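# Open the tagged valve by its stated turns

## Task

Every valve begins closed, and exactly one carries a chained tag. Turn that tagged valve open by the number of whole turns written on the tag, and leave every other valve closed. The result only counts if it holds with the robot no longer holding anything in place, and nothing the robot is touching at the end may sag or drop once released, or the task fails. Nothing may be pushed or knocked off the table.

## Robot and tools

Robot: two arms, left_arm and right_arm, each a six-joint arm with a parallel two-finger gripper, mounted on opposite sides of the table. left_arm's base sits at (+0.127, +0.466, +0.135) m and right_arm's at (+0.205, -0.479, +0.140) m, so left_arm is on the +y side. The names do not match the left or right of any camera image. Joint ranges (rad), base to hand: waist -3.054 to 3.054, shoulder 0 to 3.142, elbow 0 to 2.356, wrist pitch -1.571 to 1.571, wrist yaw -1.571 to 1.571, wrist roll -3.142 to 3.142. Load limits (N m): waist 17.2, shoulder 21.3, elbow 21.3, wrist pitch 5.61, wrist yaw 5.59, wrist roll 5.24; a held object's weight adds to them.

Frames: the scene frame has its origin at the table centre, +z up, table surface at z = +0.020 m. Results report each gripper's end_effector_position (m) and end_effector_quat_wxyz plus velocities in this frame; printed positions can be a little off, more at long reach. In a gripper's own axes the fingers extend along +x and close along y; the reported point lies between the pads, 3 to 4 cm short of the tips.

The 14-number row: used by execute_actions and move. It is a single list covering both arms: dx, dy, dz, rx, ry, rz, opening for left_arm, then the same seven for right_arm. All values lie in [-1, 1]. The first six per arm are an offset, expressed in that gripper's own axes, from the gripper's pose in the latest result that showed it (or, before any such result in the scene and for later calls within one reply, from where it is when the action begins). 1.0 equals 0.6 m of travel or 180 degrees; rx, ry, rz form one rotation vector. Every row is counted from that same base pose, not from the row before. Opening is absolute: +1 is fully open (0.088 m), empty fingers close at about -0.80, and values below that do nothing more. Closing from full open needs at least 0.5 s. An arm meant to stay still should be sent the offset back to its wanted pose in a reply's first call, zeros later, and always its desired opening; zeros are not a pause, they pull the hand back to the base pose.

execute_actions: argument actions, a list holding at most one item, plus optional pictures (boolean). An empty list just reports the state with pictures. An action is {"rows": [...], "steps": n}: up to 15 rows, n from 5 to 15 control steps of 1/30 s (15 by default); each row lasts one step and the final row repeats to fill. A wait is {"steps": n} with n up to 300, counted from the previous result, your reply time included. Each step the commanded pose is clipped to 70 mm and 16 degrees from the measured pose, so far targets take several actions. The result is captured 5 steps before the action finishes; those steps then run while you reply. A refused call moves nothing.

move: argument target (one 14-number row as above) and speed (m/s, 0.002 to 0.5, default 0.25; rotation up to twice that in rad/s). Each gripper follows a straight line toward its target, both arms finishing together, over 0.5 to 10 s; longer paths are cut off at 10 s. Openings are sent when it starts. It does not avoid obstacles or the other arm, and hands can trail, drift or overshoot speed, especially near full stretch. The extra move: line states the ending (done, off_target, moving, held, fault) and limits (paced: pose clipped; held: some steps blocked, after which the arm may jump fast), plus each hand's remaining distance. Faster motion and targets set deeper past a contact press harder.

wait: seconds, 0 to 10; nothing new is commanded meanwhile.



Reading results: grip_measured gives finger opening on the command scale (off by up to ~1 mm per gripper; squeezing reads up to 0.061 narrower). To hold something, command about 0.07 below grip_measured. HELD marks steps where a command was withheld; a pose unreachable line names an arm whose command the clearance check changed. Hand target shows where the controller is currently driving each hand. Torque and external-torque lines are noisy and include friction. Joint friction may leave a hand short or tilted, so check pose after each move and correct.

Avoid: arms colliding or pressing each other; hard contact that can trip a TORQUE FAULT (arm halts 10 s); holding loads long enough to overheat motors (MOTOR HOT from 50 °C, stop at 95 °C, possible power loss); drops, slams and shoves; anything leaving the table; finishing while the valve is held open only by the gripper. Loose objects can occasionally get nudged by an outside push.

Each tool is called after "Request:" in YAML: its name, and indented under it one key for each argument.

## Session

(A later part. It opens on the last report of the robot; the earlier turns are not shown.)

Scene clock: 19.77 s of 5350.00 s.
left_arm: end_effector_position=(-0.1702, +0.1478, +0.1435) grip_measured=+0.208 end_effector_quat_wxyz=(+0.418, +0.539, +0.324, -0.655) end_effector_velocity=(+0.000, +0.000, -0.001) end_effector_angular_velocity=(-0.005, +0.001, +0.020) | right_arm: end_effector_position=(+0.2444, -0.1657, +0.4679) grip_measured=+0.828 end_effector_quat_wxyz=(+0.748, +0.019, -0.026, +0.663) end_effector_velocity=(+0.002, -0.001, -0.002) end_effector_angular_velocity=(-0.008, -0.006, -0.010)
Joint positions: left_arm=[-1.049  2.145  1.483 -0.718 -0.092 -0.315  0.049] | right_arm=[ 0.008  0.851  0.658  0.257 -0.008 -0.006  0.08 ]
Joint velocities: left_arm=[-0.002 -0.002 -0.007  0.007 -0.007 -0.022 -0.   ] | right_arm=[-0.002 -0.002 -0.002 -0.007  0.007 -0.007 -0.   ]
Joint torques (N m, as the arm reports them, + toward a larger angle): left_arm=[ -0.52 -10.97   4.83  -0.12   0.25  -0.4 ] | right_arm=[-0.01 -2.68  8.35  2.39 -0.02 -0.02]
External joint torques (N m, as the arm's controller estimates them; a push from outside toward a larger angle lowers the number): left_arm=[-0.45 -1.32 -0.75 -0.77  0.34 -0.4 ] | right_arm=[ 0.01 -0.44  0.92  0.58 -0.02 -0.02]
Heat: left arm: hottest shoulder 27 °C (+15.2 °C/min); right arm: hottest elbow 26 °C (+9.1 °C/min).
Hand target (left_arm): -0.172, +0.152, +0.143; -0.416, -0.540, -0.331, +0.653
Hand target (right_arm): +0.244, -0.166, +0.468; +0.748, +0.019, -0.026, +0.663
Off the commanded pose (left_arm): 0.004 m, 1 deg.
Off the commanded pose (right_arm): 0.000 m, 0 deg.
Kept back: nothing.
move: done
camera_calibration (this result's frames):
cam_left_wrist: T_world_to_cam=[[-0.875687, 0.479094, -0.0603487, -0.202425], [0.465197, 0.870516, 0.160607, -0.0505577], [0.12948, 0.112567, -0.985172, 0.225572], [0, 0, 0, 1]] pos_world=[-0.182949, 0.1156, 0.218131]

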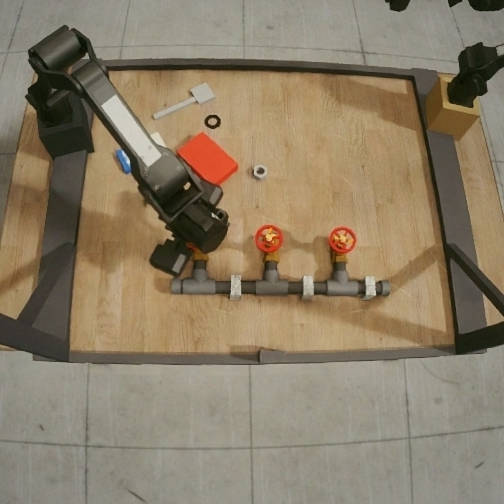

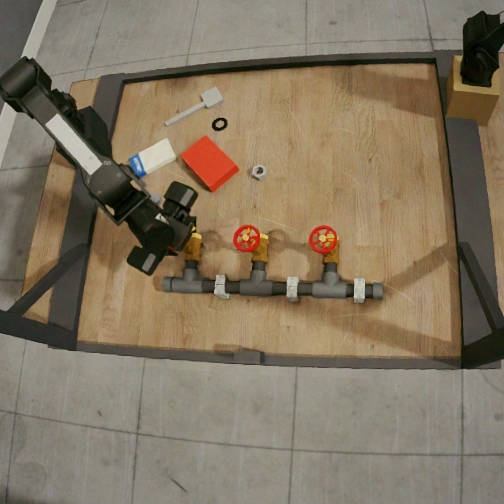

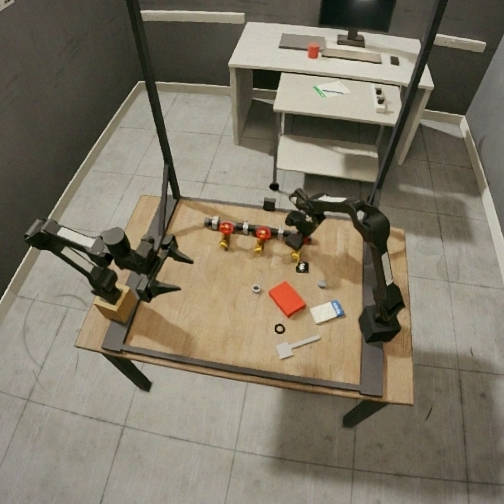

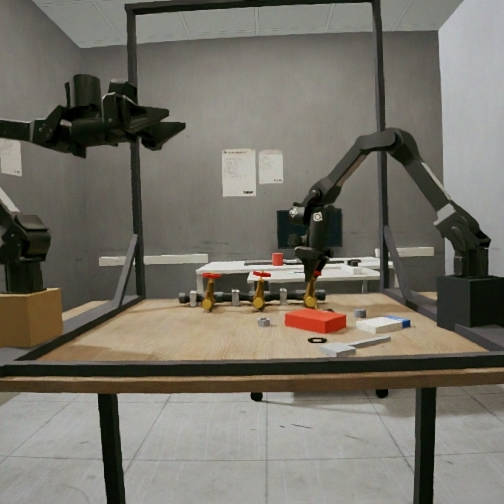

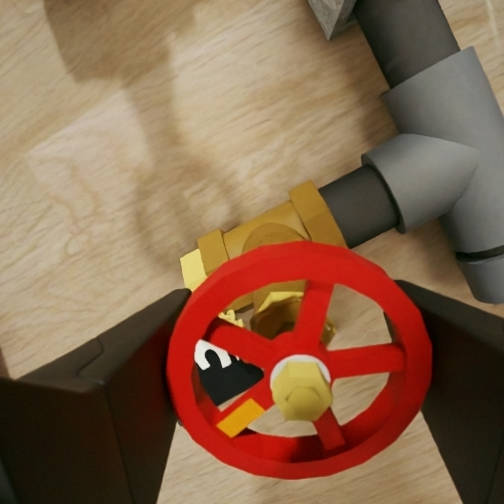

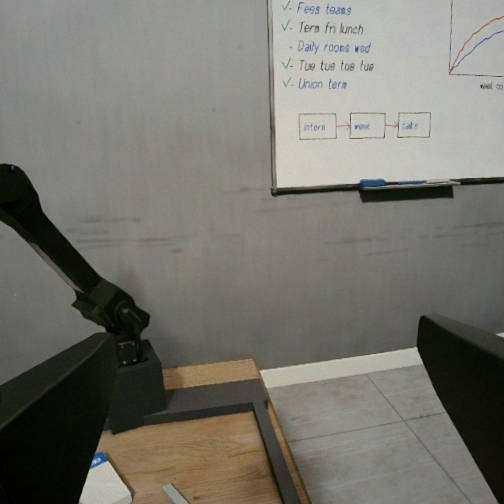

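Request:
move:
  target: [0,0,0,-0.87,0,0,0.12,0,0,0,0,0,0,0.83]
  speed: 0.5

Scene clock: 23.37 s of 5350.00 s.
left_arm: end_effector_position=(-0.1678, +0.1505, +0.1421) grip_measured=+0.202 end_effector_quat_wxyz=(-0.621, +0.294, -0.704, -0.181) end_effector_velocity=(+0.002, +0.002, -0.002) end_effector_angular_velocity=(+0.005, -0.010, +0.020) | right_arm: end_effector_position=(+0.2444, -0.1657, +0.4679) grip_measured=+0.828 end_effector_quat_wxyz=(+0.748, +0.019, -0.026, +0.663) end_effector_velocity=(-0.002, -0.000, -0.002) end_effector_angular_velocity=(-0.006, +0.008, +0.010)
Joint positions: left_arm=[-1.05   2.145  1.48  -0.73  -0.094 -3.034  0.049] | right_arm=[ 0.008  0.851  0.658  0.257 -0.008 -0.006  0.08 ]
Joint velocities: left_arm=[-0.002  0.002 -0.002 -0.007 -0.007 -0.022  0.   ] | right_arm=[ 0.002 -0.002 -0.002 -0.007 -0.007  0.007 -0.   ]
Joint torques (N m, as the arm reports them, + toward a larger angle): left_arm=[ -0.08 -10.65   4.95   1.05   0.    -0.51] | right_arm=[-0.02 -2.68  8.34  2.36  0.    0.  ]
External joint torques (N m, as the arm's controller estimates them; a push from outside toward a larger angle lowers the number): left_arm=[-0.08 -1.14 -0.51  0.52  0.06 -0.51] | right_arm=[-0.04 -0.47  0.94  0.56  0.01 -0.01]
Heat: left arm: hottest shoulder 28 °C (+15.4 °C/min); right arm: hottest elbow 27 °C (+10.3 °C/min).
Hand target (left_arm): -0.170, +0.148, +0.144; +0.613, -0.300, +0.707, +0.184
Hand target (right_arm): +0.244, -0.166, +0.468; +0.748, +0.019, -0.026, +0.663
Off the commanded pose (left_arm): 0.004 m, 1 deg.
Off the commanded pose (right_arm): 0.000 m, 0 deg.
Kept back: nothing.
move: done
camera_calibration (this result's frames):
cam_left_wrist: T_world_to_cam=[[0.596943, -0.796491, 0.0962368, 0.215195], [-0.719548, -0.478464, 0.503312, -0.0983232], [-0.354837, -0.369695, -0.858729, 0.196937], [0, 0, 0, 1]] pos_world=[-0.129327, 0.197163, 0.197893]

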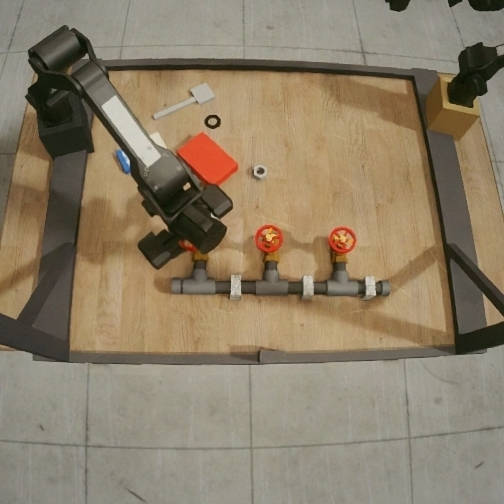

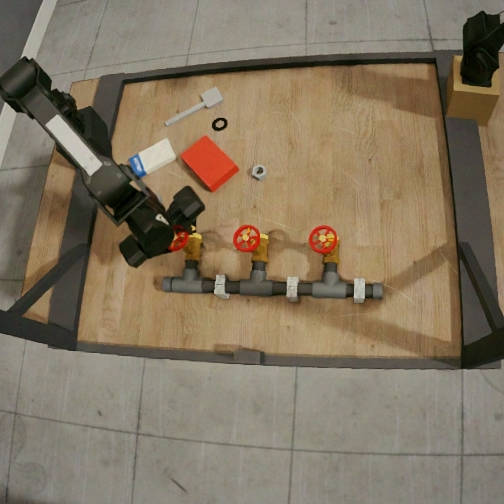

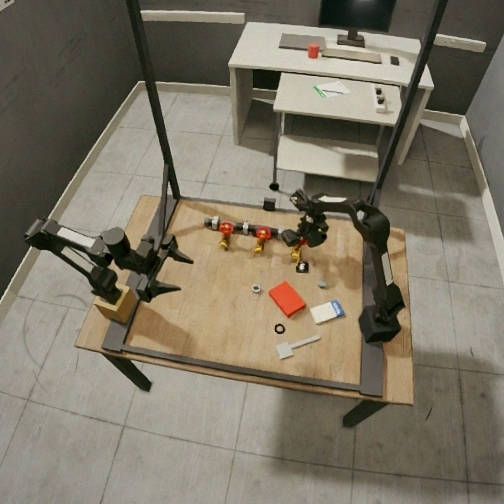

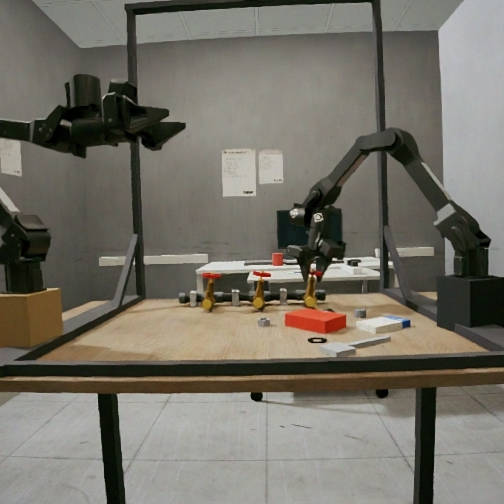

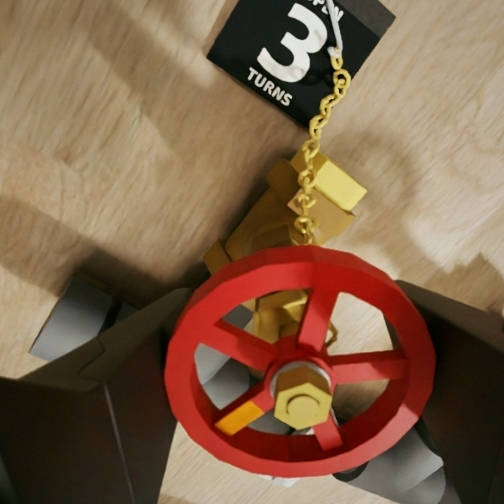

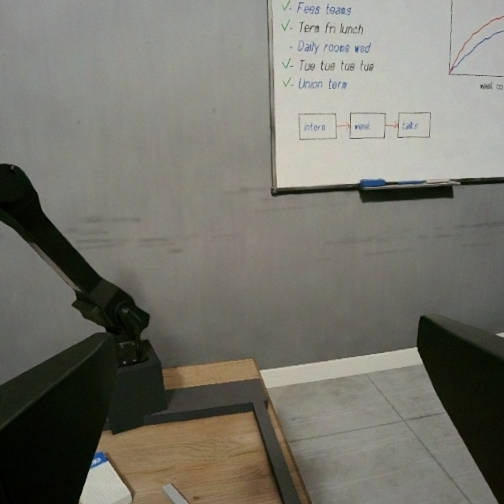

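Request:
execute_actions:
  actions:
    - {"rows":[[0,0,0,0,0,0,0.6,0,0,0,0,0,0,0.83],[0,0,0,0,0,0,0.6,0,0,0,0,0,0,0.83],[0,0,0,0,0,0,0.6,0,0,0,0,0,0,0.83],[0,0,0,0,0,0,0.6,0,0,0,0,0,0,0.83],[0,0,0,0,0,0,0.6,0,0,0,0,0,0,0.83],[0,0,0,0,0,0,0.6,0,0,0,0,0,0,0.83],[0,0,0,0.01,0,0,0.6,0,0,0,0,0,0,0.83],[0,0,0,0.03,0,0,0.6,0,0,0,0,0,0,0.83],[0,0,0,0.06,0,0,0.6,0,0,0,0,0,0,0.83],[0,0,0,0.1,0,0,0.6,0,0,0,0,0,0,0.83],[0,0,0,0.14,0,0,0.6,0,0,0,0,0,0,0.83],[0,0,0,0.18,0,0,0.6,0,0,0,0,0,0,0.83],[0,0,0,0.22,0,0,0.6,0,0,0,0,0,0,0.83],[0,0,0,0.26,0,0,0.6,0,0,0,0,0,0,0.83],[0,0,0,0.30,0,0,0.6,0,0,0,0,0,0,0.83]],"steps":15}

Request:
execute_actions:
  actions:
    - {"rows":[[0,0,0,0.06,0,0,0.6,0,0,0,0,0,0,0.83],[0,0,0,0.1,0,0,0.6,0,0,0,0,0,0,0.83],[0,0,0,0.14,0,0,0.6,0,0,0,0,0,0,0.83],[0,0,0,0.18,0,0,0.6,0,0,0,0,0,0,0.83],[0,0,0,0.22,0,0,0.6,0,0,0,0,0,0,0.83],[0,0,0,0.26,0,0,0.6,0,0,0,0,0,0,0.83],[0,0,0,0.30,0,0,0.6,0,0,0,0,0,0,0.83],[0,0,0,0.34,0,0,0.6,0,0,0,0,0,0,0.83],[0,0,0,0.38,0,0,0.6,0,0,0,0,0,0,0.83],[0,0,0,0.42,0,0,0.6,0,0,0,0,0,0,0.83],[0,0,0,0.46,0,0,0.6,0,0,0,0,0,0,0.83],[0,0,0,0.50,0,0,0.6,0,0,0,0,0,0,0.83],[0,0,0,0.54,0,0,0.6,0,0,0,0,0,0,0.83],[0,0,0,0.58,0,0,0.6,0,0,0,0,0,0,0.83],[0,0,0,0.62,0,0,0.6,0,0,0,0,0,0,0.83]],"steps":15}

Request:
execute_actions:
  actions:
    - {"rows":[[0,0,0,0.06,0,0,0.6,0,0,0,0,0,0,0.83],[0,0,0,0.1,0,0,0.6,0,0,0,0,0,0,0.83],[0,0,0,0.14,0,0,0.6,0,0,0,0,0,0,0.83],[0,0,0,0.18,0,0,0.6,0,0,0,0,0,0,0.83],[0,0,0,0.22,0,0,0.6,0,0,0,0,0,0,0.83],[0,0,0,0.26,0,0,0.6,0,0,0,0,0,0,0.83],[0,0,0,0.30,0,0,0.6,0,0,0,0,0,0,0.83],[0,0,0,0.34,0,0,0.6,0,0,0,0,0,0,0.83],[0,0,0,0.38,0,0,0.6,0,0,0,0,0,0,0.83],[0,0,0,0.42,0,0,0.6,0,0,0,0,0,0,0.83],[0,0,0,0.46,0,0,0.6,0,0,0,0,0,0,0.83],[0,0,0,0.50,0,0,0.6,0,0,0,0,0,0,0.83],[0,0,0,0.54,0,0,0.6,0,0,0,0,0,0,0.83],[0,0,0,0.58,0,0,0.6,0,0,0,0,0,0,0.83],[0,0,0,0.62,0,0,0.6,0,0,0,0,0,0,0.83]],"steps":15}

Request:
wait:
  seconds: 0.2

Scene clock: 24.83 s of 5350.00 s.
left_arm: end_effector_position=(-0.1679, +0.1505, +0.1422) grip_measured=+0.566 end_effector_quat_wxyz=(-0.634, +0.263, -0.712, -0.145) end_effector_velocity=(-0.004, -0.001, +0.004) end_effector_angular_velocity=(-0.113, -0.315, -1.665) | right_arm: end_effector_position=(+0.2444, -0.1657, +0.4679) grip_measured=+0.828 end_effector_quat_wxyz=(+0.748, +0.019, -0.026, +0.663) end_effector_velocity=(-0.002, +0.001, -0.003) end_effector_angular_velocity=(-0.013, -0.007, +0.019)
Joint positions: left_arm=[-1.05   2.144  1.479 -0.729 -0.094 -2.935  0.067] | right_arm=[ 0.008  0.851  0.658  0.257 -0.008 -0.006  0.08 ]
Joint velocities: left_arm=[-0.007 -0.007  0.002  0.007 -0.007  1.692  0.013] | right_arm=[-0.002  0.002 -0.002 -0.007 -0.022 -0.007 -0.   ]
Joint torques (N m, as the arm reports them, + toward a larger angle): left_arm=[ -0.3  -10.45   4.95   0.15  -0.2    0.21] | right_arm=[ 0.06 -2.64  8.34  2.38  0.   -0.02]
External joint torques (N m, as the arm's controller estimates them; a push from outside toward a larger angle lowers the number): left_arm=[-0.23 -0.85 -0.59 -0.35 -0.1   0.23] | right_arm=[ 0.05 -0.44  0.92  0.57  0.   -0.02]
Heat: left arm: hottest shoulder 28 °C (+14.5 °C/min); right arm: hottest elbow 27 °C (+9.7 °C/min).
Steps of this call (steps 1 to 34: nothing new was sent; steps 35 to 44: the first 10 steps of this action). Readings (end_effector_position):
35: left_arm (-0.1679, +0.1507, +0.1420) | right_arm (+0.2444, -0.1657, +0.4679)
36: left_arm (-0.1684, +0.1500, +0.1420) | right_arm (+0.2444, -0.1657, +0.4679)
38: left_arm (-0.1686, +0.1497, +0.1422) | right_arm (+0.2444, -0.1657, +0.4679)
42: left_arm (-0.1679, +0.1505, +0.1422) | right_arm (+0.2444, -0.1657, +0.4679)
44: the state above

Scene clock: 25.33 s of 5350.00 s.
left_arm: end_effector_position=(-0.1664, +0.1500, +0.1423) grip_measured=+0.597 end_effector_quat_wxyz=(+0.691, +0.015, +0.705, -0.158) end_effector_velocity=(-0.002, +0.001, +0.001) end_effector_angular_velocity=(-0.097, -0.344, -1.666) | right_arm: end_effector_position=(+0.2444, -0.1657, +0.4679) grip_measured=+0.828 end_effector_quat_wxyz=(+0.748, +0.019, -0.026, +0.663) end_effector_velocity=(-0.003, -0.000, -0.002) end_effector_angular_velocity=(-0.010, -0.022, +0.018)
Joint positions: left_arm=[-1.052  2.144  1.479 -0.733 -0.108 -2.1    0.068] | right_arm=[ 0.008  0.851  0.658  0.257 -0.008 -0.006  0.08 ]
Joint velocities: left_arm=[-0.012 -0.002 -0.002  0.007 -0.022  1.692  0.   ] | right_arm=[-0.002 -0.002 -0.002 -0.007 -0.022 -0.022  0.   ]
Joint torques (N m, as the arm reports them, + toward a larger angle): left_arm=[ -0.34 -10.66   4.79   0.15  -0.2    0.24] | right_arm=[ 0.01 -2.64  8.39  2.39  0.   -0.01]
External joint torques (N m, as the arm's controller estimates them; a push from outside toward a larger angle lowers the number): left_arm=[-0.32 -1.05 -0.72 -0.4  -0.08  0.22] | right_arm=[ 0.01 -0.37  0.93  0.56  0.   -0.02]
Heat: left arm: hottest shoulder 28 °C (+14.2 °C/min); right arm: hottest elbow 27 °C (+9.5 °C/min).
Off your previous action's commanded pose (left_arm): 0.001 m, 32 deg at its last step (step 5 of this call); orientation clipped at that step.
Off your previous action's commanded pose (right_arm): 0.000 m, 0 deg at its last step (step 5 of this call).
Steps of this call (steps 1 to 5: the last 5 steps of your previous action; steps 6 to 15: the first 10 steps of this action, its rows measured from where the robot was after step 5). Readings (end_effector_position):
5: left_arm (-0.1672, +0.1503, +0.1422) | right_arm (+0.2444, -0.1657, +0.4679)
6: left_arm (-0.1671, +0.1503, +0.1422) | right_arm (+0.2444, -0.1657, +0.4679)
7: left_arm (-0.1671, +0.1502, +0.1422) | right_arm (+0.2444, -0.1657, +0.4679)
9: left_arm (-0.1668, +0.1500, +0.1422) | right_arm (+0.2444, -0.1657, +0.4679)
13: left_arm (-0.1663, +0.1500, +0.1423) | right_arm (+0.2444, -0.1657, +0.4679)
15: the state above

Scene clock: 25.83 s of 5350.00 s.
left_arm: end_effector_position=(-0.1656, +0.1499, +0.1424) grip_measured=+0.597 end_effector_quat_wxyz=(+0.629, +0.294, +0.576, -0.431) end_effector_velocity=(+0.000, +0.000, +0.002) end_effector_angular_velocity=(-0.083, -0.373, -1.662) | right_arm: end_effector_position=(+0.2444, -0.1657, +0.4679) grip_measured=+0.828 end_effector_quat_wxyz=(+0.748, +0.019, -0.026, +0.663) end_effector_velocity=(-0.002, -0.000, +0.000) end_effector_angular_velocity=(-0.002, +0.007, +0.010)
Joint positions: left_arm=[-1.054  2.144  1.479 -0.735 -0.12  -1.266  0.068] | right_arm=[ 0.008  0.851  0.658  0.257 -0.008 -0.006  0.08 ]
Joint velocities: left_arm=[-0.012 -0.002  0.002 -0.007 -0.037  1.692 -0.   ] | right_arm=[ 0.002 -0.002  0.002 -0.007 -0.007  0.007 -0.   ]
Joint torques (N m, as the arm reports them, + toward a larger angle): left_arm=[ -0.03 -10.58   4.94   0.24  -0.17   0.24] | right_arm=[-0.01 -2.65  8.37  2.37  0.    0.  ]
External joint torques (N m, as the arm's controller estimates them; a push from outside toward a larger angle lowers the number): left_arm=[-0.03 -0.96 -0.62 -0.34 -0.03  0.23] | right_arm=[-0.01 -0.44  0.95  0.56  0.   -0.01]
Heat: left arm: hottest shoulder 28 °C (+13.9 °C/min); right arm: hottest elbow 27 °C (+9.3 °C/min).
Off your previous action's commanded pose (left_arm): 0.001 m, 64 deg at its last step (step 5 of this call); orientation clipped at that step.
Off your previous action's commanded pose (right_arm): 0.000 m, 0 deg at its last step (step 5 of this call).
Steps of this call (steps 1 to 5: the last 5 steps of your previous action; steps 6 to 15: the first 10 steps of this action, its rows measured from where the robot was after step 5). Readings (end_effector_position):
5: left_arm (-0.1664, +0.1501, +0.1423) | right_arm (+0.2444, -0.1657, +0.4679)
6: left_arm (-0.1663, +0.1501, +0.1423) | right_arm (+0.2444, -0.1657, +0.4679)
7: left_arm (-0.1662, +0.1500, +0.1423) | right_arm (+0.2444, -0.1657, +0.4679)
9: left_arm (-0.1658, +0.1499, +0.1424) | right_arm (+0.2444, -0.1657, +0.4679)
13: left_arm (-0.1655, +0.1497, +0.1424) | right_arm (+0.2444, -0.1657, +0.4679)
15: the state above

Scene clock: 26.20 s of 5350.00 s.
left_arm: end_effector_position=(-0.1656, +0.1500, +0.1425) grip_measured=+0.597 end_effector_quat_wxyz=(+0.552, +0.424, +0.466, -0.546) end_effector_velocity=(+0.001, +0.001, -0.000) end_effector_angular_velocity=(-0.009, -0.073, -0.295) | right_arm: end_effector_position=(+0.2444, -0.1657, +0.4679) grip_measured=+0.828 end_effector_quat_wxyz=(+0.748, +0.019, -0.026, +0.663) end_effector_velocity=(-0.000, -0.000, -0.002) end_effector_angular_velocity=(-0.008, -0.007, +0.004)
Joint positions: left_arm=[-1.057  2.144  1.479 -0.735 -0.127 -0.828  0.068] | right_arm=[ 0.008  0.851  0.658  0.257 -0.008 -0.006  0.08 ]
Joint velocities: left_arm=[-0.002  0.002  0.002 -0.007 -0.007  0.3   -0.   ] | right_arm=[-0.002 -0.002 -0.002 -0.007 -0.007 -0.007  0.   ]
Joint torques (N m, as the arm reports them, + toward a larger angle): left_arm=[ -0.28 -10.52   4.95   0.24  -0.22   0.23] | right_arm=[-0.05 -2.65  8.27  2.38  0.    0.  ]
External joint torques (N m, as the arm's controller estimates them; a push from outside toward a larger angle lowers the number): left_arm=[-0.29 -0.97 -0.53 -0.35 -0.08  0.22] | right_arm=[-0.05 -0.44  0.87  0.57  0.   -0.01]
Heat: left arm: hottest shoulder 28 °C (+13.7 °C/min); right arm: hottest elbow 27 °C (+9.2 °C/min).
Hand target (left_arm): -0.166, +0.150, +0.142; +0.544, +0.436, +0.453, -0.556
Hand target (right_arm): +0.244, -0.166, +0.468; +0.748, +0.019, -0.026, +0.663
Off the commanded pose (left_arm): 0.001 m, 55 deg; orientation clipped at the last step of the last action.
Off the commanded pose (right_arm): 0.000 m, 0 deg.
Kept back: nothing.
Steps of this call (steps 1 to 5: the last 5 steps of your previous action; steps 6 to 11: nothing new was sent). Readings (end_effector_position):
1: left_arm (-0.1655, +0.1498, +0.1424) | right_arm (+0.2444, -0.1657, +0.4679)
2: left_arm (-0.1655, +0.1498, +0.1424) | right_arm (+0.2444, -0.1657, +0.4679)
4: left_arm (-0.1656, +0.1498, +0.1425) | right_arm (+0.2444, -0.1657, +0.4679)
8: left_arm (-0.1656, +0.1500, +0.1425) | right_arm (+0.2444, -0.1657, +0.4679)
11: the state above
camera_calibration (this result's frames):
cam_left_wrist: T_world_to_cam=[[-0.999971, 0.001062, 0.00760043, -0.158084], [0.00226453, 0.987113, 0.16001, -0.148554], [-0.00733255, 0.160023, -0.987086, 0.194249], [0, 0, 0, 1]] pos_world=[-0.156319, 0.115723, 0.216712]

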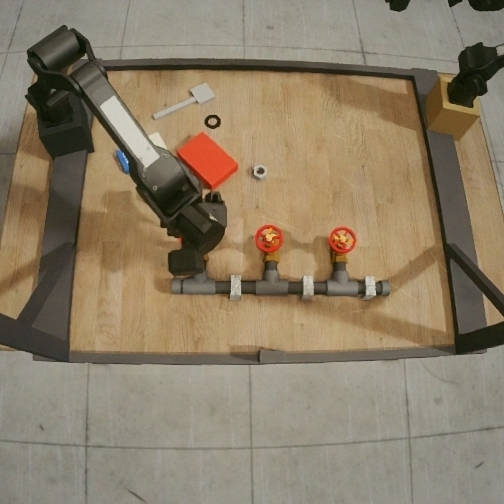

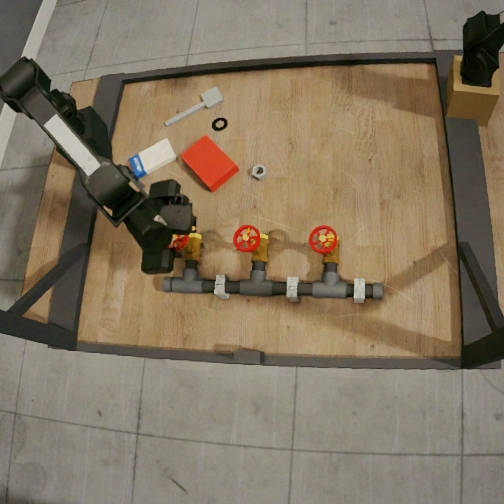

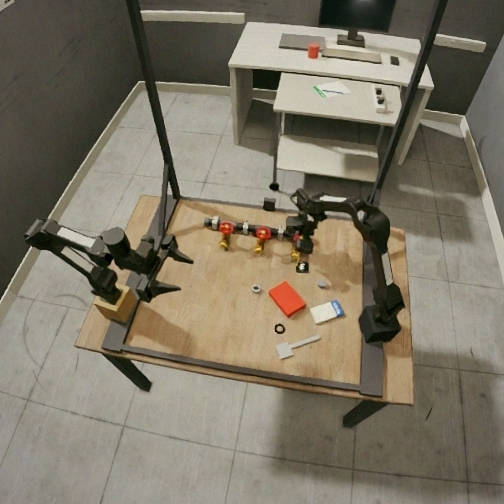

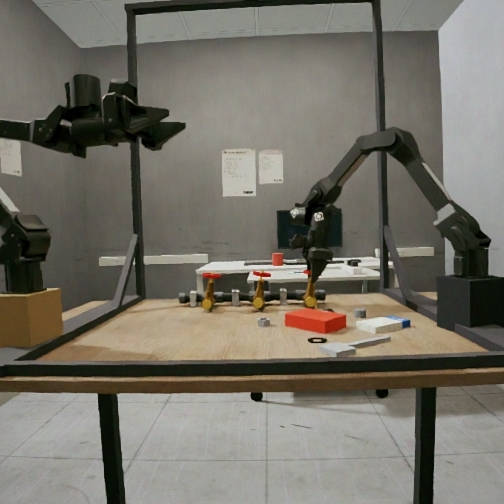

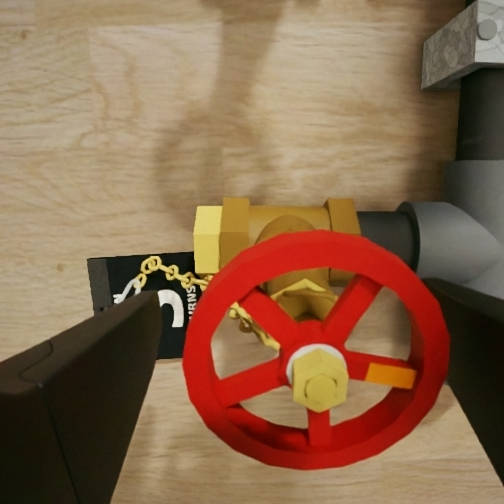

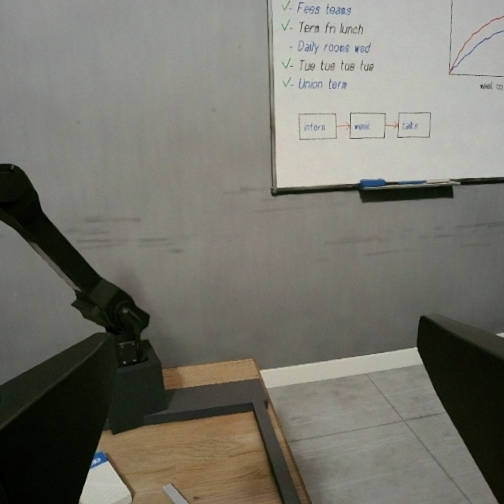

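Request:
move:
  target: [0,-0.008,0,0.12,0,-0.013,0.6,0,0,0,0,0,0,0.83]
  speed: 0.5

Request:
move:
  target: [0,0,0,0,0,0,0.12,0,0,0,0,0,0,0.83]

Scene clock: 27.53 s of 5350.00 s.
left_arm: end_effector_position=(-0.1726, +0.1487, +0.1431) grip_measured=+0.597 end_effector_quat_wxyz=(+0.454, +0.508, +0.364, -0.635) end_effector_velocity=(-0.000, +0.003, -0.000) end_effector_angular_velocity=(+0.009, -0.005, -0.025) | right_arm: end_effector_position=(+0.2444, -0.1657, +0.4679) grip_measured=+0.828 end_effector_quat_wxyz=(+0.748, +0.019, -0.026, +0.663) end_effector_velocity=(-0.000, -0.001, +0.001) end_effector_angular_velocity=(+0.006, -0.009, +0.004)
Joint positions: left_arm=[-1.056  2.144  1.479 -0.708 -0.097 -0.451  0.068] | right_arm=[ 0.008  0.851  0.658  0.257 -0.008 -0.006  0.08 ]
Joint velocities: left_arm=[-0.002 -0.002 -0.002 -0.007  0.007  0.022 -0.   ] | right_arm=[-0.002 -0.002 -0.002  0.007 -0.007 -0.007 -0.   ]
Joint torques (N m, as the arm reports them, + toward a larger angle): left_arm=[  0.17 -11.41   3.82   0.46   0.04   0.24] | right_arm=[-0.07 -2.67  8.36  2.37 -0.01  0.01]
External joint torques (N m, as the arm's controller estimates them; a push from outside toward a larger angle lowers the number): left_arm=[ 0.17 -1.7  -1.77 -0.19  0.14  0.24] | right_arm=[-0.07 -0.41  0.89  0.54 -0.01  0.  ]
Heat: left arm: hottest shoulder 29 °C (+15.3 °C/min); right arm: hottest elbow 27 °C (+8.7 °C/min).
Hand target (left_arm): -0.170, +0.150, +0.143; -0.452, -0.510, -0.364, +0.635
Hand target (right_arm): +0.244, -0.166, +0.468; +0.748, +0.019, -0.026, +0.663
Off the commanded pose (left_arm): 0.003 m, 0 deg.
Off the commanded pose (right_arm): 0.000 m, 0 deg.
Kept back: nothing.
move: done
camera_calibration (this result's frames):
cam_left_wrist: T_world_to_cam=[[-0.930567, 0.364603, -0.0333179, -0.201291], [0.35603, 0.92238, 0.149859, -0.0751288], [0.0853709, 0.127592, -0.988146, 0.21599], [0, 0, 0, 1]] pos_world=[-0.179006, 0.11513, 0.217981]

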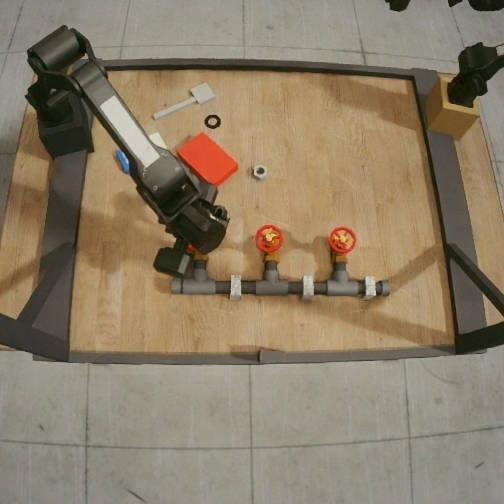

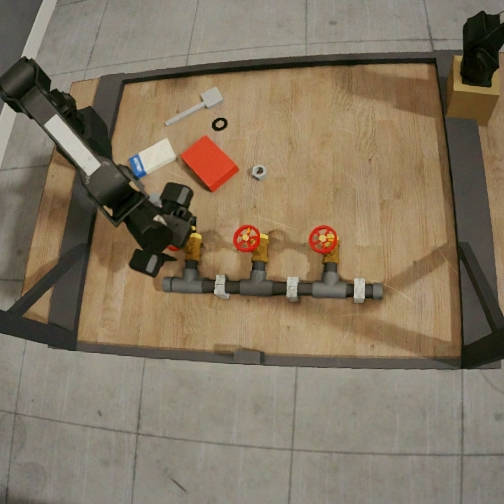

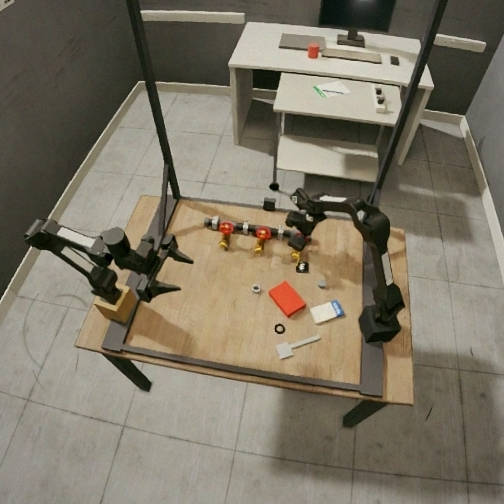

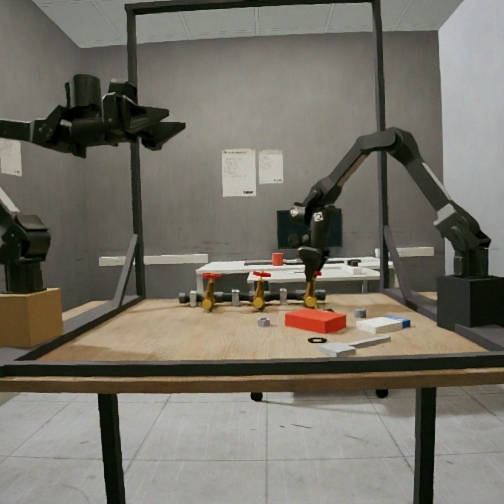

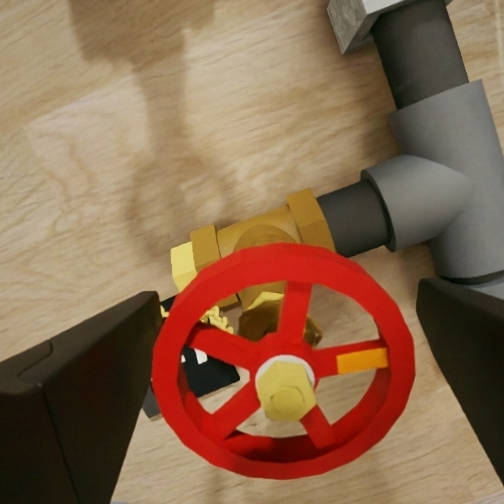

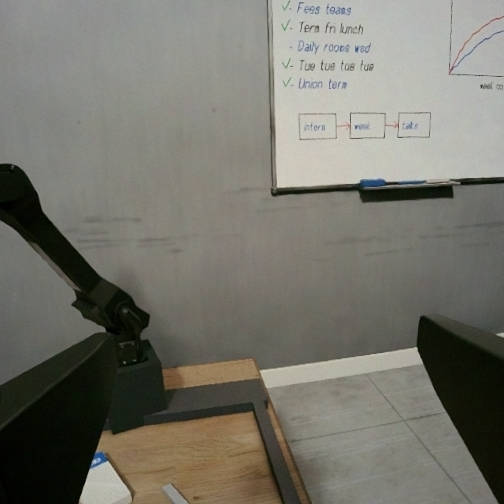

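Scene clock: 28.03 s of 5350.00 s.
left_arm: end_effector_position=(-0.1700, +0.1472, +0.1430) grip_measured=+0.204 end_effector_quat_wxyz=(+0.457, +0.509, +0.364, -0.632) end_effector_velocity=(-0.002, +0.004, -0.000) end_effector_angular_velocity=(+0.012, +0.004, +0.013) | right_arm: end_effector_position=(+0.2444, -0.1657, +0.4679) grip_measured=+0.828 end_effector_quat_wxyz=(+0.748, +0.019, -0.026, +0.663) end_effector_velocity=(-0.003, -0.000, +0.001) end_effector_angular_velocity=(+0.006, -0.010, +0.019)
Joint positions: left_arm=[-1.051  2.144  1.479 -0.711 -0.101 -0.451  0.049] | right_arm=[ 0.008  0.851  0.658  0.257 -0.008 -0.006  0.08 ]
Joint velocities: left_arm=[-0.007 -0.002 -0.002 -0.007  0.007 -0.022 -0.   ] | right_arm=[-0.002 -0.002 -0.002  0.007 -0.022 -0.007 -0.   ]
Joint torques (N m, as the arm reports them, + toward a larger angle): left_arm=[ -0.34 -10.82   4.82   0.59   0.03   0.06] | right_arm=[-0.01 -2.61  8.37  2.38  0.    0.01]
External joint torques (N m, as the arm's controller estimates them; a push from outside toward a larger angle lowers the number): left_arm=[-0.27 -1.19 -0.72 -0.05  0.12  0.06] | right_arm=[-0.01 -0.38  0.93  0.56  0.    0.  ]
Heat: left arm: hottest shoulder 29 °C (+15.0 °C/min); right arm: hottest elbow 27 °C (+8.6 °C/min).
Hand target (left_arm): -0.173, +0.149, +0.143; -0.454, -0.508, -0.364, +0.635
Hand target (right_arm): +0.244, -0.166, +0.468; +0.748, +0.019, -0.026, +0.663
Off the commanded pose (left_arm): 0.003 m, 0 deg.
Off the commanded pose (right_arm): 0.000 m, 0 deg.
Kept back: nothing.
move: done
camera_calibration (this result's frames):
cam_left_wrist: T_world_to_cam=[[-0.932587, 0.358927, -0.0381254, -0.197133], [0.349647, 0.924561, 0.151441, -0.0763269], [0.0896054, 0.127901, -0.987731, 0.216479], [0, 0, 0, 1]] pos_world=[-0.176553, 0.113637, 0.217866]

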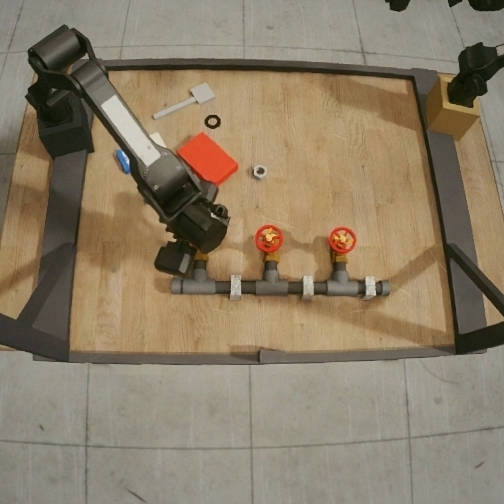

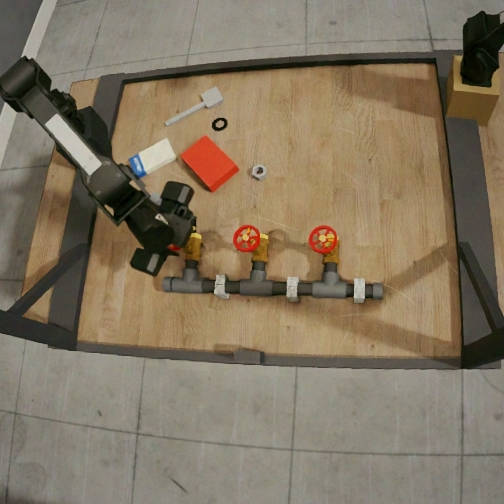

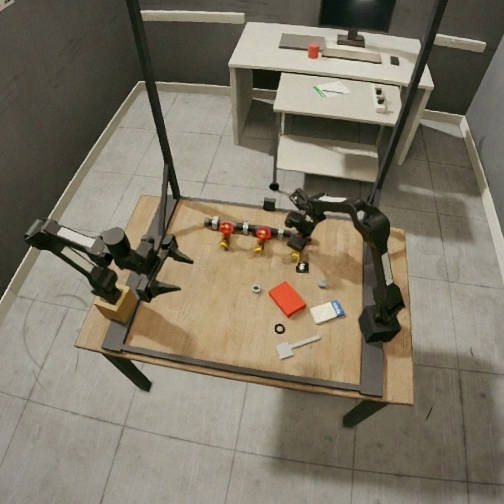

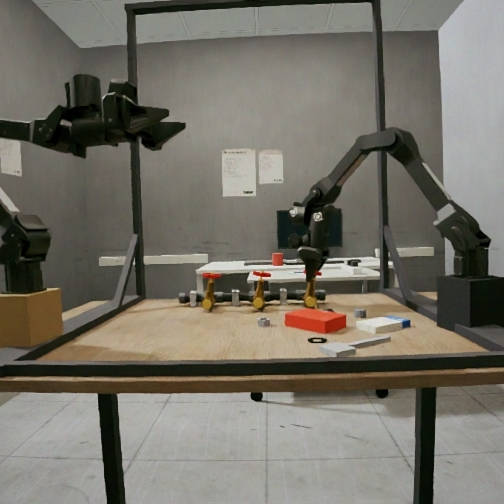

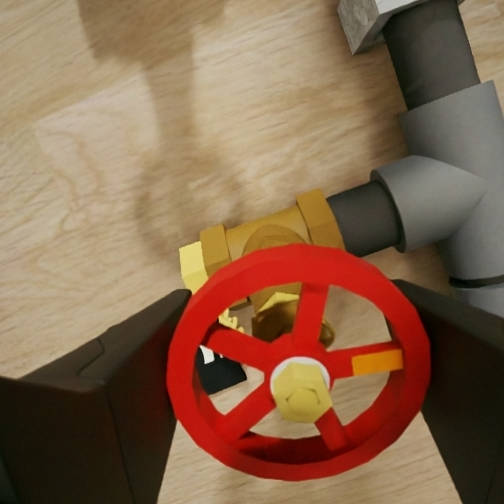

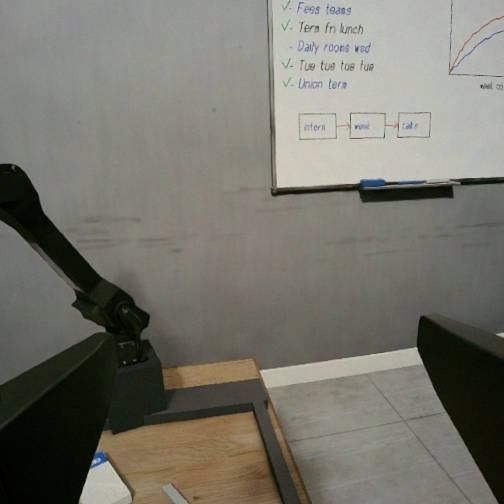

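Request:
execute_actions:
  actions:
    - {"rows":[[0,0,0,-0.5,0,0,0.12,0,0,0,0,0,0,0.83]]}

Request:
execute_actions:
  actions:
    - {"rows":[[0,0,0,-0.5,0,0,0.12,0,0,0,0,0,0,0.83]]}

Request:
execute_actions:
  actions:
    - {"rows":[[0,0,0,-0.31,0,0,0.12,0,0,0,0,0,0,0.83]]}

Request:
wait:
  seconds: 0.3

Scene clock: 28.60 s of 5350.00 s.
left_arm: end_effector_position=(-0.1686, +0.1471, +0.1429) grip_measured=+0.204 end_effector_quat_wxyz=(+0.576, +0.371, +0.519, -0.511) end_effector_velocity=(+0.003, +0.003, +0.001) end_effector_angular_velocity=(+0.118, +0.334, +1.626) | right_arm: end_effector_position=(+0.2444, -0.1657, +0.4679) grip_measured=+0.828 end_effector_quat_wxyz=(+0.748, +0.019, -0.026, +0.663) end_effector_velocity=(-0.002, -0.000, -0.002) end_effector_angular_velocity=(-0.008, -0.007, +0.009)
Joint positions: left_arm=[-1.048  2.144  1.479 -0.715 -0.101 -0.987  0.049] | right_arm=[ 0.008  0.851  0.658  0.257 -0.008 -0.006  0.08 ]
Joint velocities: left_arm=[ 0.002 -0.002  0.002 -0.022  0.007 -1.663 -0.   ] | right_arm=[ 0.002 -0.002 -0.002 -0.007 -0.007 -0.007 -0.   ]
Joint torques (N m, as the arm reports them, + toward a larger angle): left_arm=[  0.02 -10.72   4.75   0.64   0.15  -0.43] | right_arm=[-0.04 -2.63  8.36  2.37  0.   -0.01]
External joint torques (N m, as the arm's controller estimates them; a push from outside toward a larger angle lowers the number): left_arm=[ 0.08 -1.12 -0.78  0.03  0.26 -0.43] | right_arm=[-0.07 -0.42  0.95  0.57  0.01 -0.02]
Heat: left arm: hottest shoulder 29 °C (+14.7 °C/min); right arm: hottest elbow 27 °C (+8.4 °C/min).
Steps of this call (steps 1 to 7: nothing new was sent; steps 8 to 17: the first 10 steps of this action). Readings (end_effector_position):
8: left_arm (-0.1699, +0.1472, +0.1430) | right_arm (+0.2444, -0.1657, +0.4679)
9: left_arm (-0.1698, +0.1472, +0.1430) | right_arm (+0.2444, -0.1657, +0.4679)
11: left_arm (-0.1695, +0.1471, +0.1430) | right_arm (+0.2444, -0.1657, +0.4679)
15: left_arm (-0.1688, +0.1471, +0.1429) | right_arm (+0.2444, -0.1657, +0.4679)
17: the state above

Scene clock: 29.10 s of 5350.00 s.
left_arm: end_effector_position=(-0.1667, +0.1481, +0.1424) grip_measured=+0.204 end_effector_quat_wxyz=(+0.678, +0.109, +0.681, -0.253) end_effector_velocity=(+0.005, +0.002, -0.000) end_effector_angular_velocity=(+0.104, +0.302, +1.618) | right_arm: end_effector_position=(+0.2444, -0.1657, +0.4679) grip_measured=+0.828 end_effector_quat_wxyz=(+0.748, +0.019, -0.026, +0.663) end_effector_velocity=(+0.002, -0.000, -0.004) end_effector_angular_velocity=(-0.013, -0.005, -0.010)
Joint positions: left_arm=[-1.046  2.144  1.479 -0.725 -0.098 -1.821  0.049] | right_arm=[ 0.008  0.851  0.658  0.257 -0.008 -0.006  0.08 ]
Joint velocities: left_arm=[ 0.002 -0.002 -0.002 -0.022 -0.007 -1.648  0.   ] | right_arm=[-0.002 -0.002 -0.007 -0.007  0.007 -0.007 -0.   ]
Joint torques (N m, as the arm reports them, + toward a larger angle): left_arm=[ -0.03 -10.92   4.91   0.65   0.12  -0.42] | right_arm=[ 0.   -2.64  8.37  2.38  0.    0.  ]
External joint torques (N m, as the arm's controller estimates them; a push from outside toward a larger angle lowers the number): left_arm=[-0.15 -1.37 -0.59  0.09  0.24 -0.44] | right_arm=[ 0.02 -0.49  1.07  0.61  0.   -0.01]
Heat: left arm: hottest shoulder 29 °C (+14.4 °C/min); right arm: hottest elbow 27 °C (+8.2 °C/min).
Off your previous action's commanded pose (left_arm): 0.002 m, 43 deg at its last step (step 5 of this call); orientation clipped at that step.
Off your previous action's commanded pose (right_arm): 0.000 m, 0 deg at its last step (step 5 of this call).
Steps of this call (steps 1 to 5: the last 5 steps of your previous action; steps 6 to 15: the first 10 steps of this action, its rows measured from where the robot was after step 5). Readings (end_effector_position):
5: left_arm (-0.1678, +0.1474, +0.1427) | right_arm (+0.2444, -0.1657, +0.4679)
6: left_arm (-0.1677, +0.1473, +0.1427) | right_arm (+0.2444, -0.1657, +0.4679)
7: left_arm (-0.1677, +0.1474, +0.1427) | right_arm (+0.2444, -0.1657, +0.4679)
9: left_arm (-0.1673, +0.1476, +0.1426) | right_arm (+0.2444, -0.1657, +0.4679)
13: left_arm (-0.1670, +0.1480, +0.1425) | right_arm (+0.2444, -0.1657, +0.4679)
15: the state above

Scene clock: 29.60 s of 5350.00 s.
left_arm: end_effector_position=(-0.1662, +0.1501, +0.1420) grip_measured=+0.204 end_effector_quat_wxyz=(-0.666, +0.170, -0.725, -0.046) end_effector_velocity=(-0.000, +0.003, -0.000) end_effector_angular_velocity=(+0.101, +0.300, +1.585) | right_arm: end_effector_position=(+0.2444, -0.1657, +0.4679) grip_measured=+0.828 end_effector_quat_wxyz=(+0.748, +0.019, -0.026, +0.663) end_effector_velocity=(-0.002, +0.001, -0.000) end_effector_angular_velocity=(+0.001, -0.008, +0.009)
Joint positions: left_arm=[-1.046  2.144  1.479 -0.733 -0.09  -2.65   0.049] | right_arm=[ 0.008  0.851  0.658  0.257 -0.008 -0.006  0.08 ]
Joint velocities: left_arm=[-0.002 -0.002 -0.002 -0.007  0.007 -1.619  0.   ] | right_arm=[ 0.002  0.002 -0.002  0.007 -0.007 -0.007 -0.   ]
Joint torques (N m, as the arm reports them, + toward a larger angle): left_arm=[  0.17 -10.71   4.56   0.67   0.04  -0.47] | right_arm=[ 0.01 -2.68  8.29  2.37 -0.01  0.01]
External joint torques (N m, as the arm's controller estimates them; a push from outside toward a larger angle lowers the number): left_arm=[ 0.17 -1.15 -0.94  0.14  0.12 -0.48] | right_arm=[ 0.01 -0.54  0.93  0.58 -0.01  0.  ]
Heat: left arm: hottest shoulder 29 °C (+14.2 °C/min); right arm: hottest elbow 27 °C (+8.1 °C/min).
Off your previous action's commanded pose (left_arm): 0.002 m, 42 deg at its last step (step 5 of this call); orientation clipped at that step.
Off your previous action's commanded pose (right_arm): 0.000 m, 0 deg at its last step (step 5 of this call).
Steps of this call (steps 1 to 5: the last 5 steps of your previous action; steps 6 to 15: the first 10 steps of this action, its rows measured from where the robot was after step 5). Readings (end_effector_position):
5: left_arm (-0.1664, +0.1487, +0.1423) | right_arm (+0.2444, -0.1657, +0.4679)
6: left_arm (-0.1663, +0.1489, +0.1423) | right_arm (+0.2444, -0.1657, +0.4679)
7: left_arm (-0.1662, +0.1490, +0.1422) | right_arm (+0.2444, -0.1657, +0.4679)
9: left_arm (-0.1661, +0.1493, +0.1422) | right_arm (+0.2444, -0.1657, +0.4679)
13: left_arm (-0.1661, +0.1498, +0.1421) | right_arm (+0.2444, -0.1657, +0.4679)
15: the state above

Scene clock: 30.07 s of 5350.00 s.
left_arm: end_effector_position=(-0.1668, +0.1513, +0.1417) grip_measured=+0.203 end_effector_quat_wxyz=(-0.622, +0.292, -0.703, -0.183) end_effector_velocity=(-0.001, -0.001, +0.001) end_effector_angular_velocity=(-0.004, +0.020, +0.107) | right_arm: end_effector_position=(+0.2444, -0.1657, +0.4679) grip_measured=+0.828 end_effector_quat_wxyz=(+0.748, +0.019, -0.026, +0.663) end_effector_velocity=(-0.004, -0.001, -0.001) end_effector_angular_velocity=(-0.003, -0.008, +0.024)
Joint positions: left_arm=[-1.048  2.144  1.478 -0.734 -0.088 -3.033  0.049] | right_arm=[ 0.008  0.851  0.658  0.257 -0.008 -0.006  0.08 ]
Joint velocities: left_arm=[-0.002 -0.002 -0.002  0.007 -0.007 -0.11   0.   ] | right_arm=[ 0.002 -0.007 -0.002 -0.007 -0.022 -0.007 -0.   ]
Joint torques (N m, as the arm reports them, + toward a larger angle): left_arm=[  0.35 -10.81   4.7    0.73  -0.09  -0.46] | right_arm=[-0.03 -2.68  8.33  2.38  0.01  0.  ]
External joint torques (N m, as the arm's controller estimates them; a push from outside toward a larger angle lowers the number): left_arm=[ 0.35 -1.35 -0.72  0.21 -0.03 -0.46] | right_arm=[-0.05 -0.43  0.9   0.57  0.01 -0.01]
Heat: left arm: hottest shoulder 29 °C (+14.0 °C/min); right arm: hottest elbow 27 °C (+8.0 °C/min).
Hand target (left_arm): -0.166, +0.149, +0.142; +0.615, -0.302, +0.703, +0.191
Hand target (right_arm): +0.244, -0.166, +0.468; +0.748, +0.019, -0.026, +0.663
Off the commanded pose (left_arm): 0.003 m, 2 deg.
Off the commanded pose (right_arm): 0.000 m, 0 deg.
Kept back: nothing.
Steps of this call (steps 1 to 5: the last 5 steps of your previous action; steps 6 to 14: nothing new was sent). Readings (end_effector_position):
1: left_arm (-0.1663, +0.1504, +0.1420) | right_arm (+0.2444, -0.1657, +0.4679)
2: left_arm (-0.1664, +0.1504, +0.1420) | right_arm (+0.2444, -0.1657, +0.4679)
4: left_arm (-0.1664, +0.1508, +0.1418) | right_arm (+0.2444, -0.1657, +0.4679)
8: left_arm (-0.1667, +0.1512, +0.1417) | right_arm (+0.2444, -0.1657, +0.4679)
14: the state above
camera_calibration (this result's frames):
cam_left_wrist: T_world_to_cam=[[0.596807, -0.797298, 0.0902076, 0.216252], [-0.719534, -0.482038, 0.499911, -0.0959511], [-0.355094, -0.363258, -0.861366, 0.196545], [0, 0, 0, 1]] pos_world=[-0.128309, 0.197562, 0.197757]

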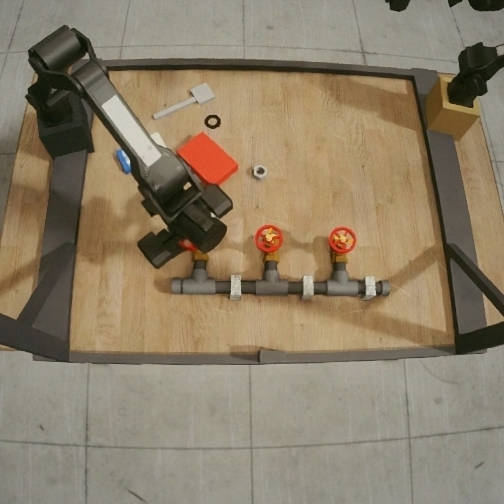

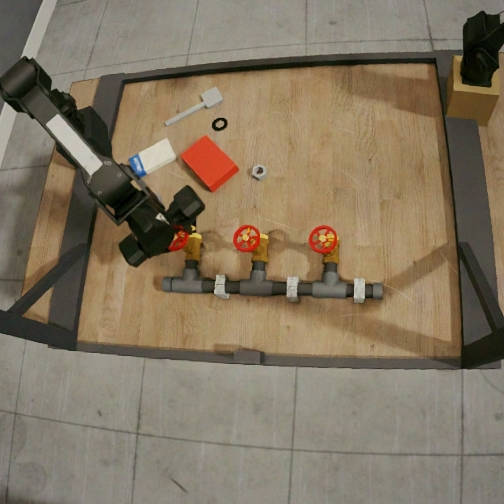

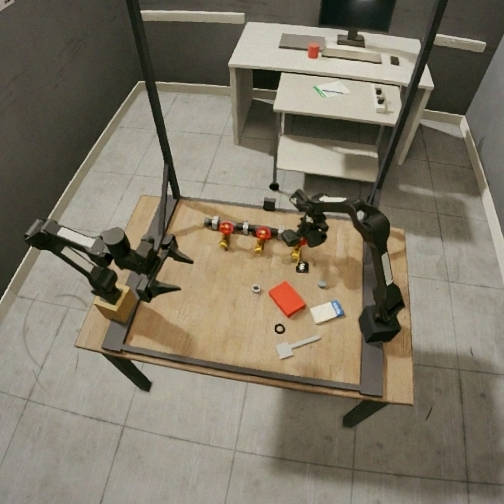

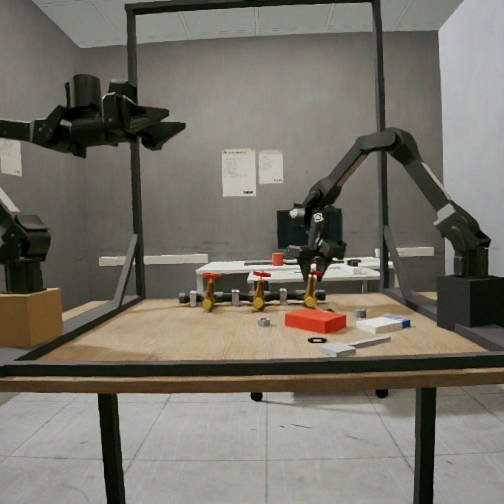

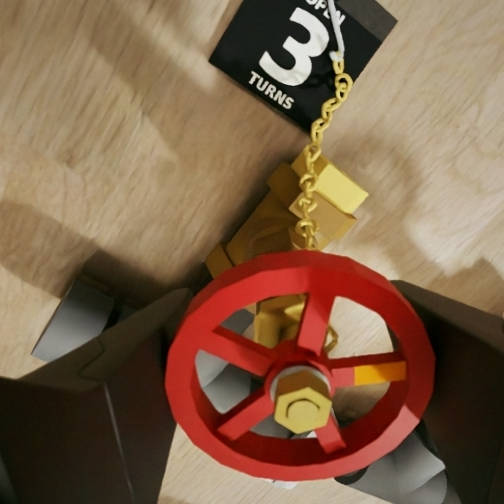

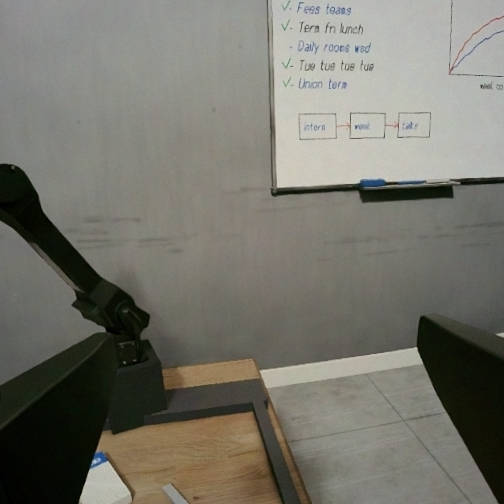

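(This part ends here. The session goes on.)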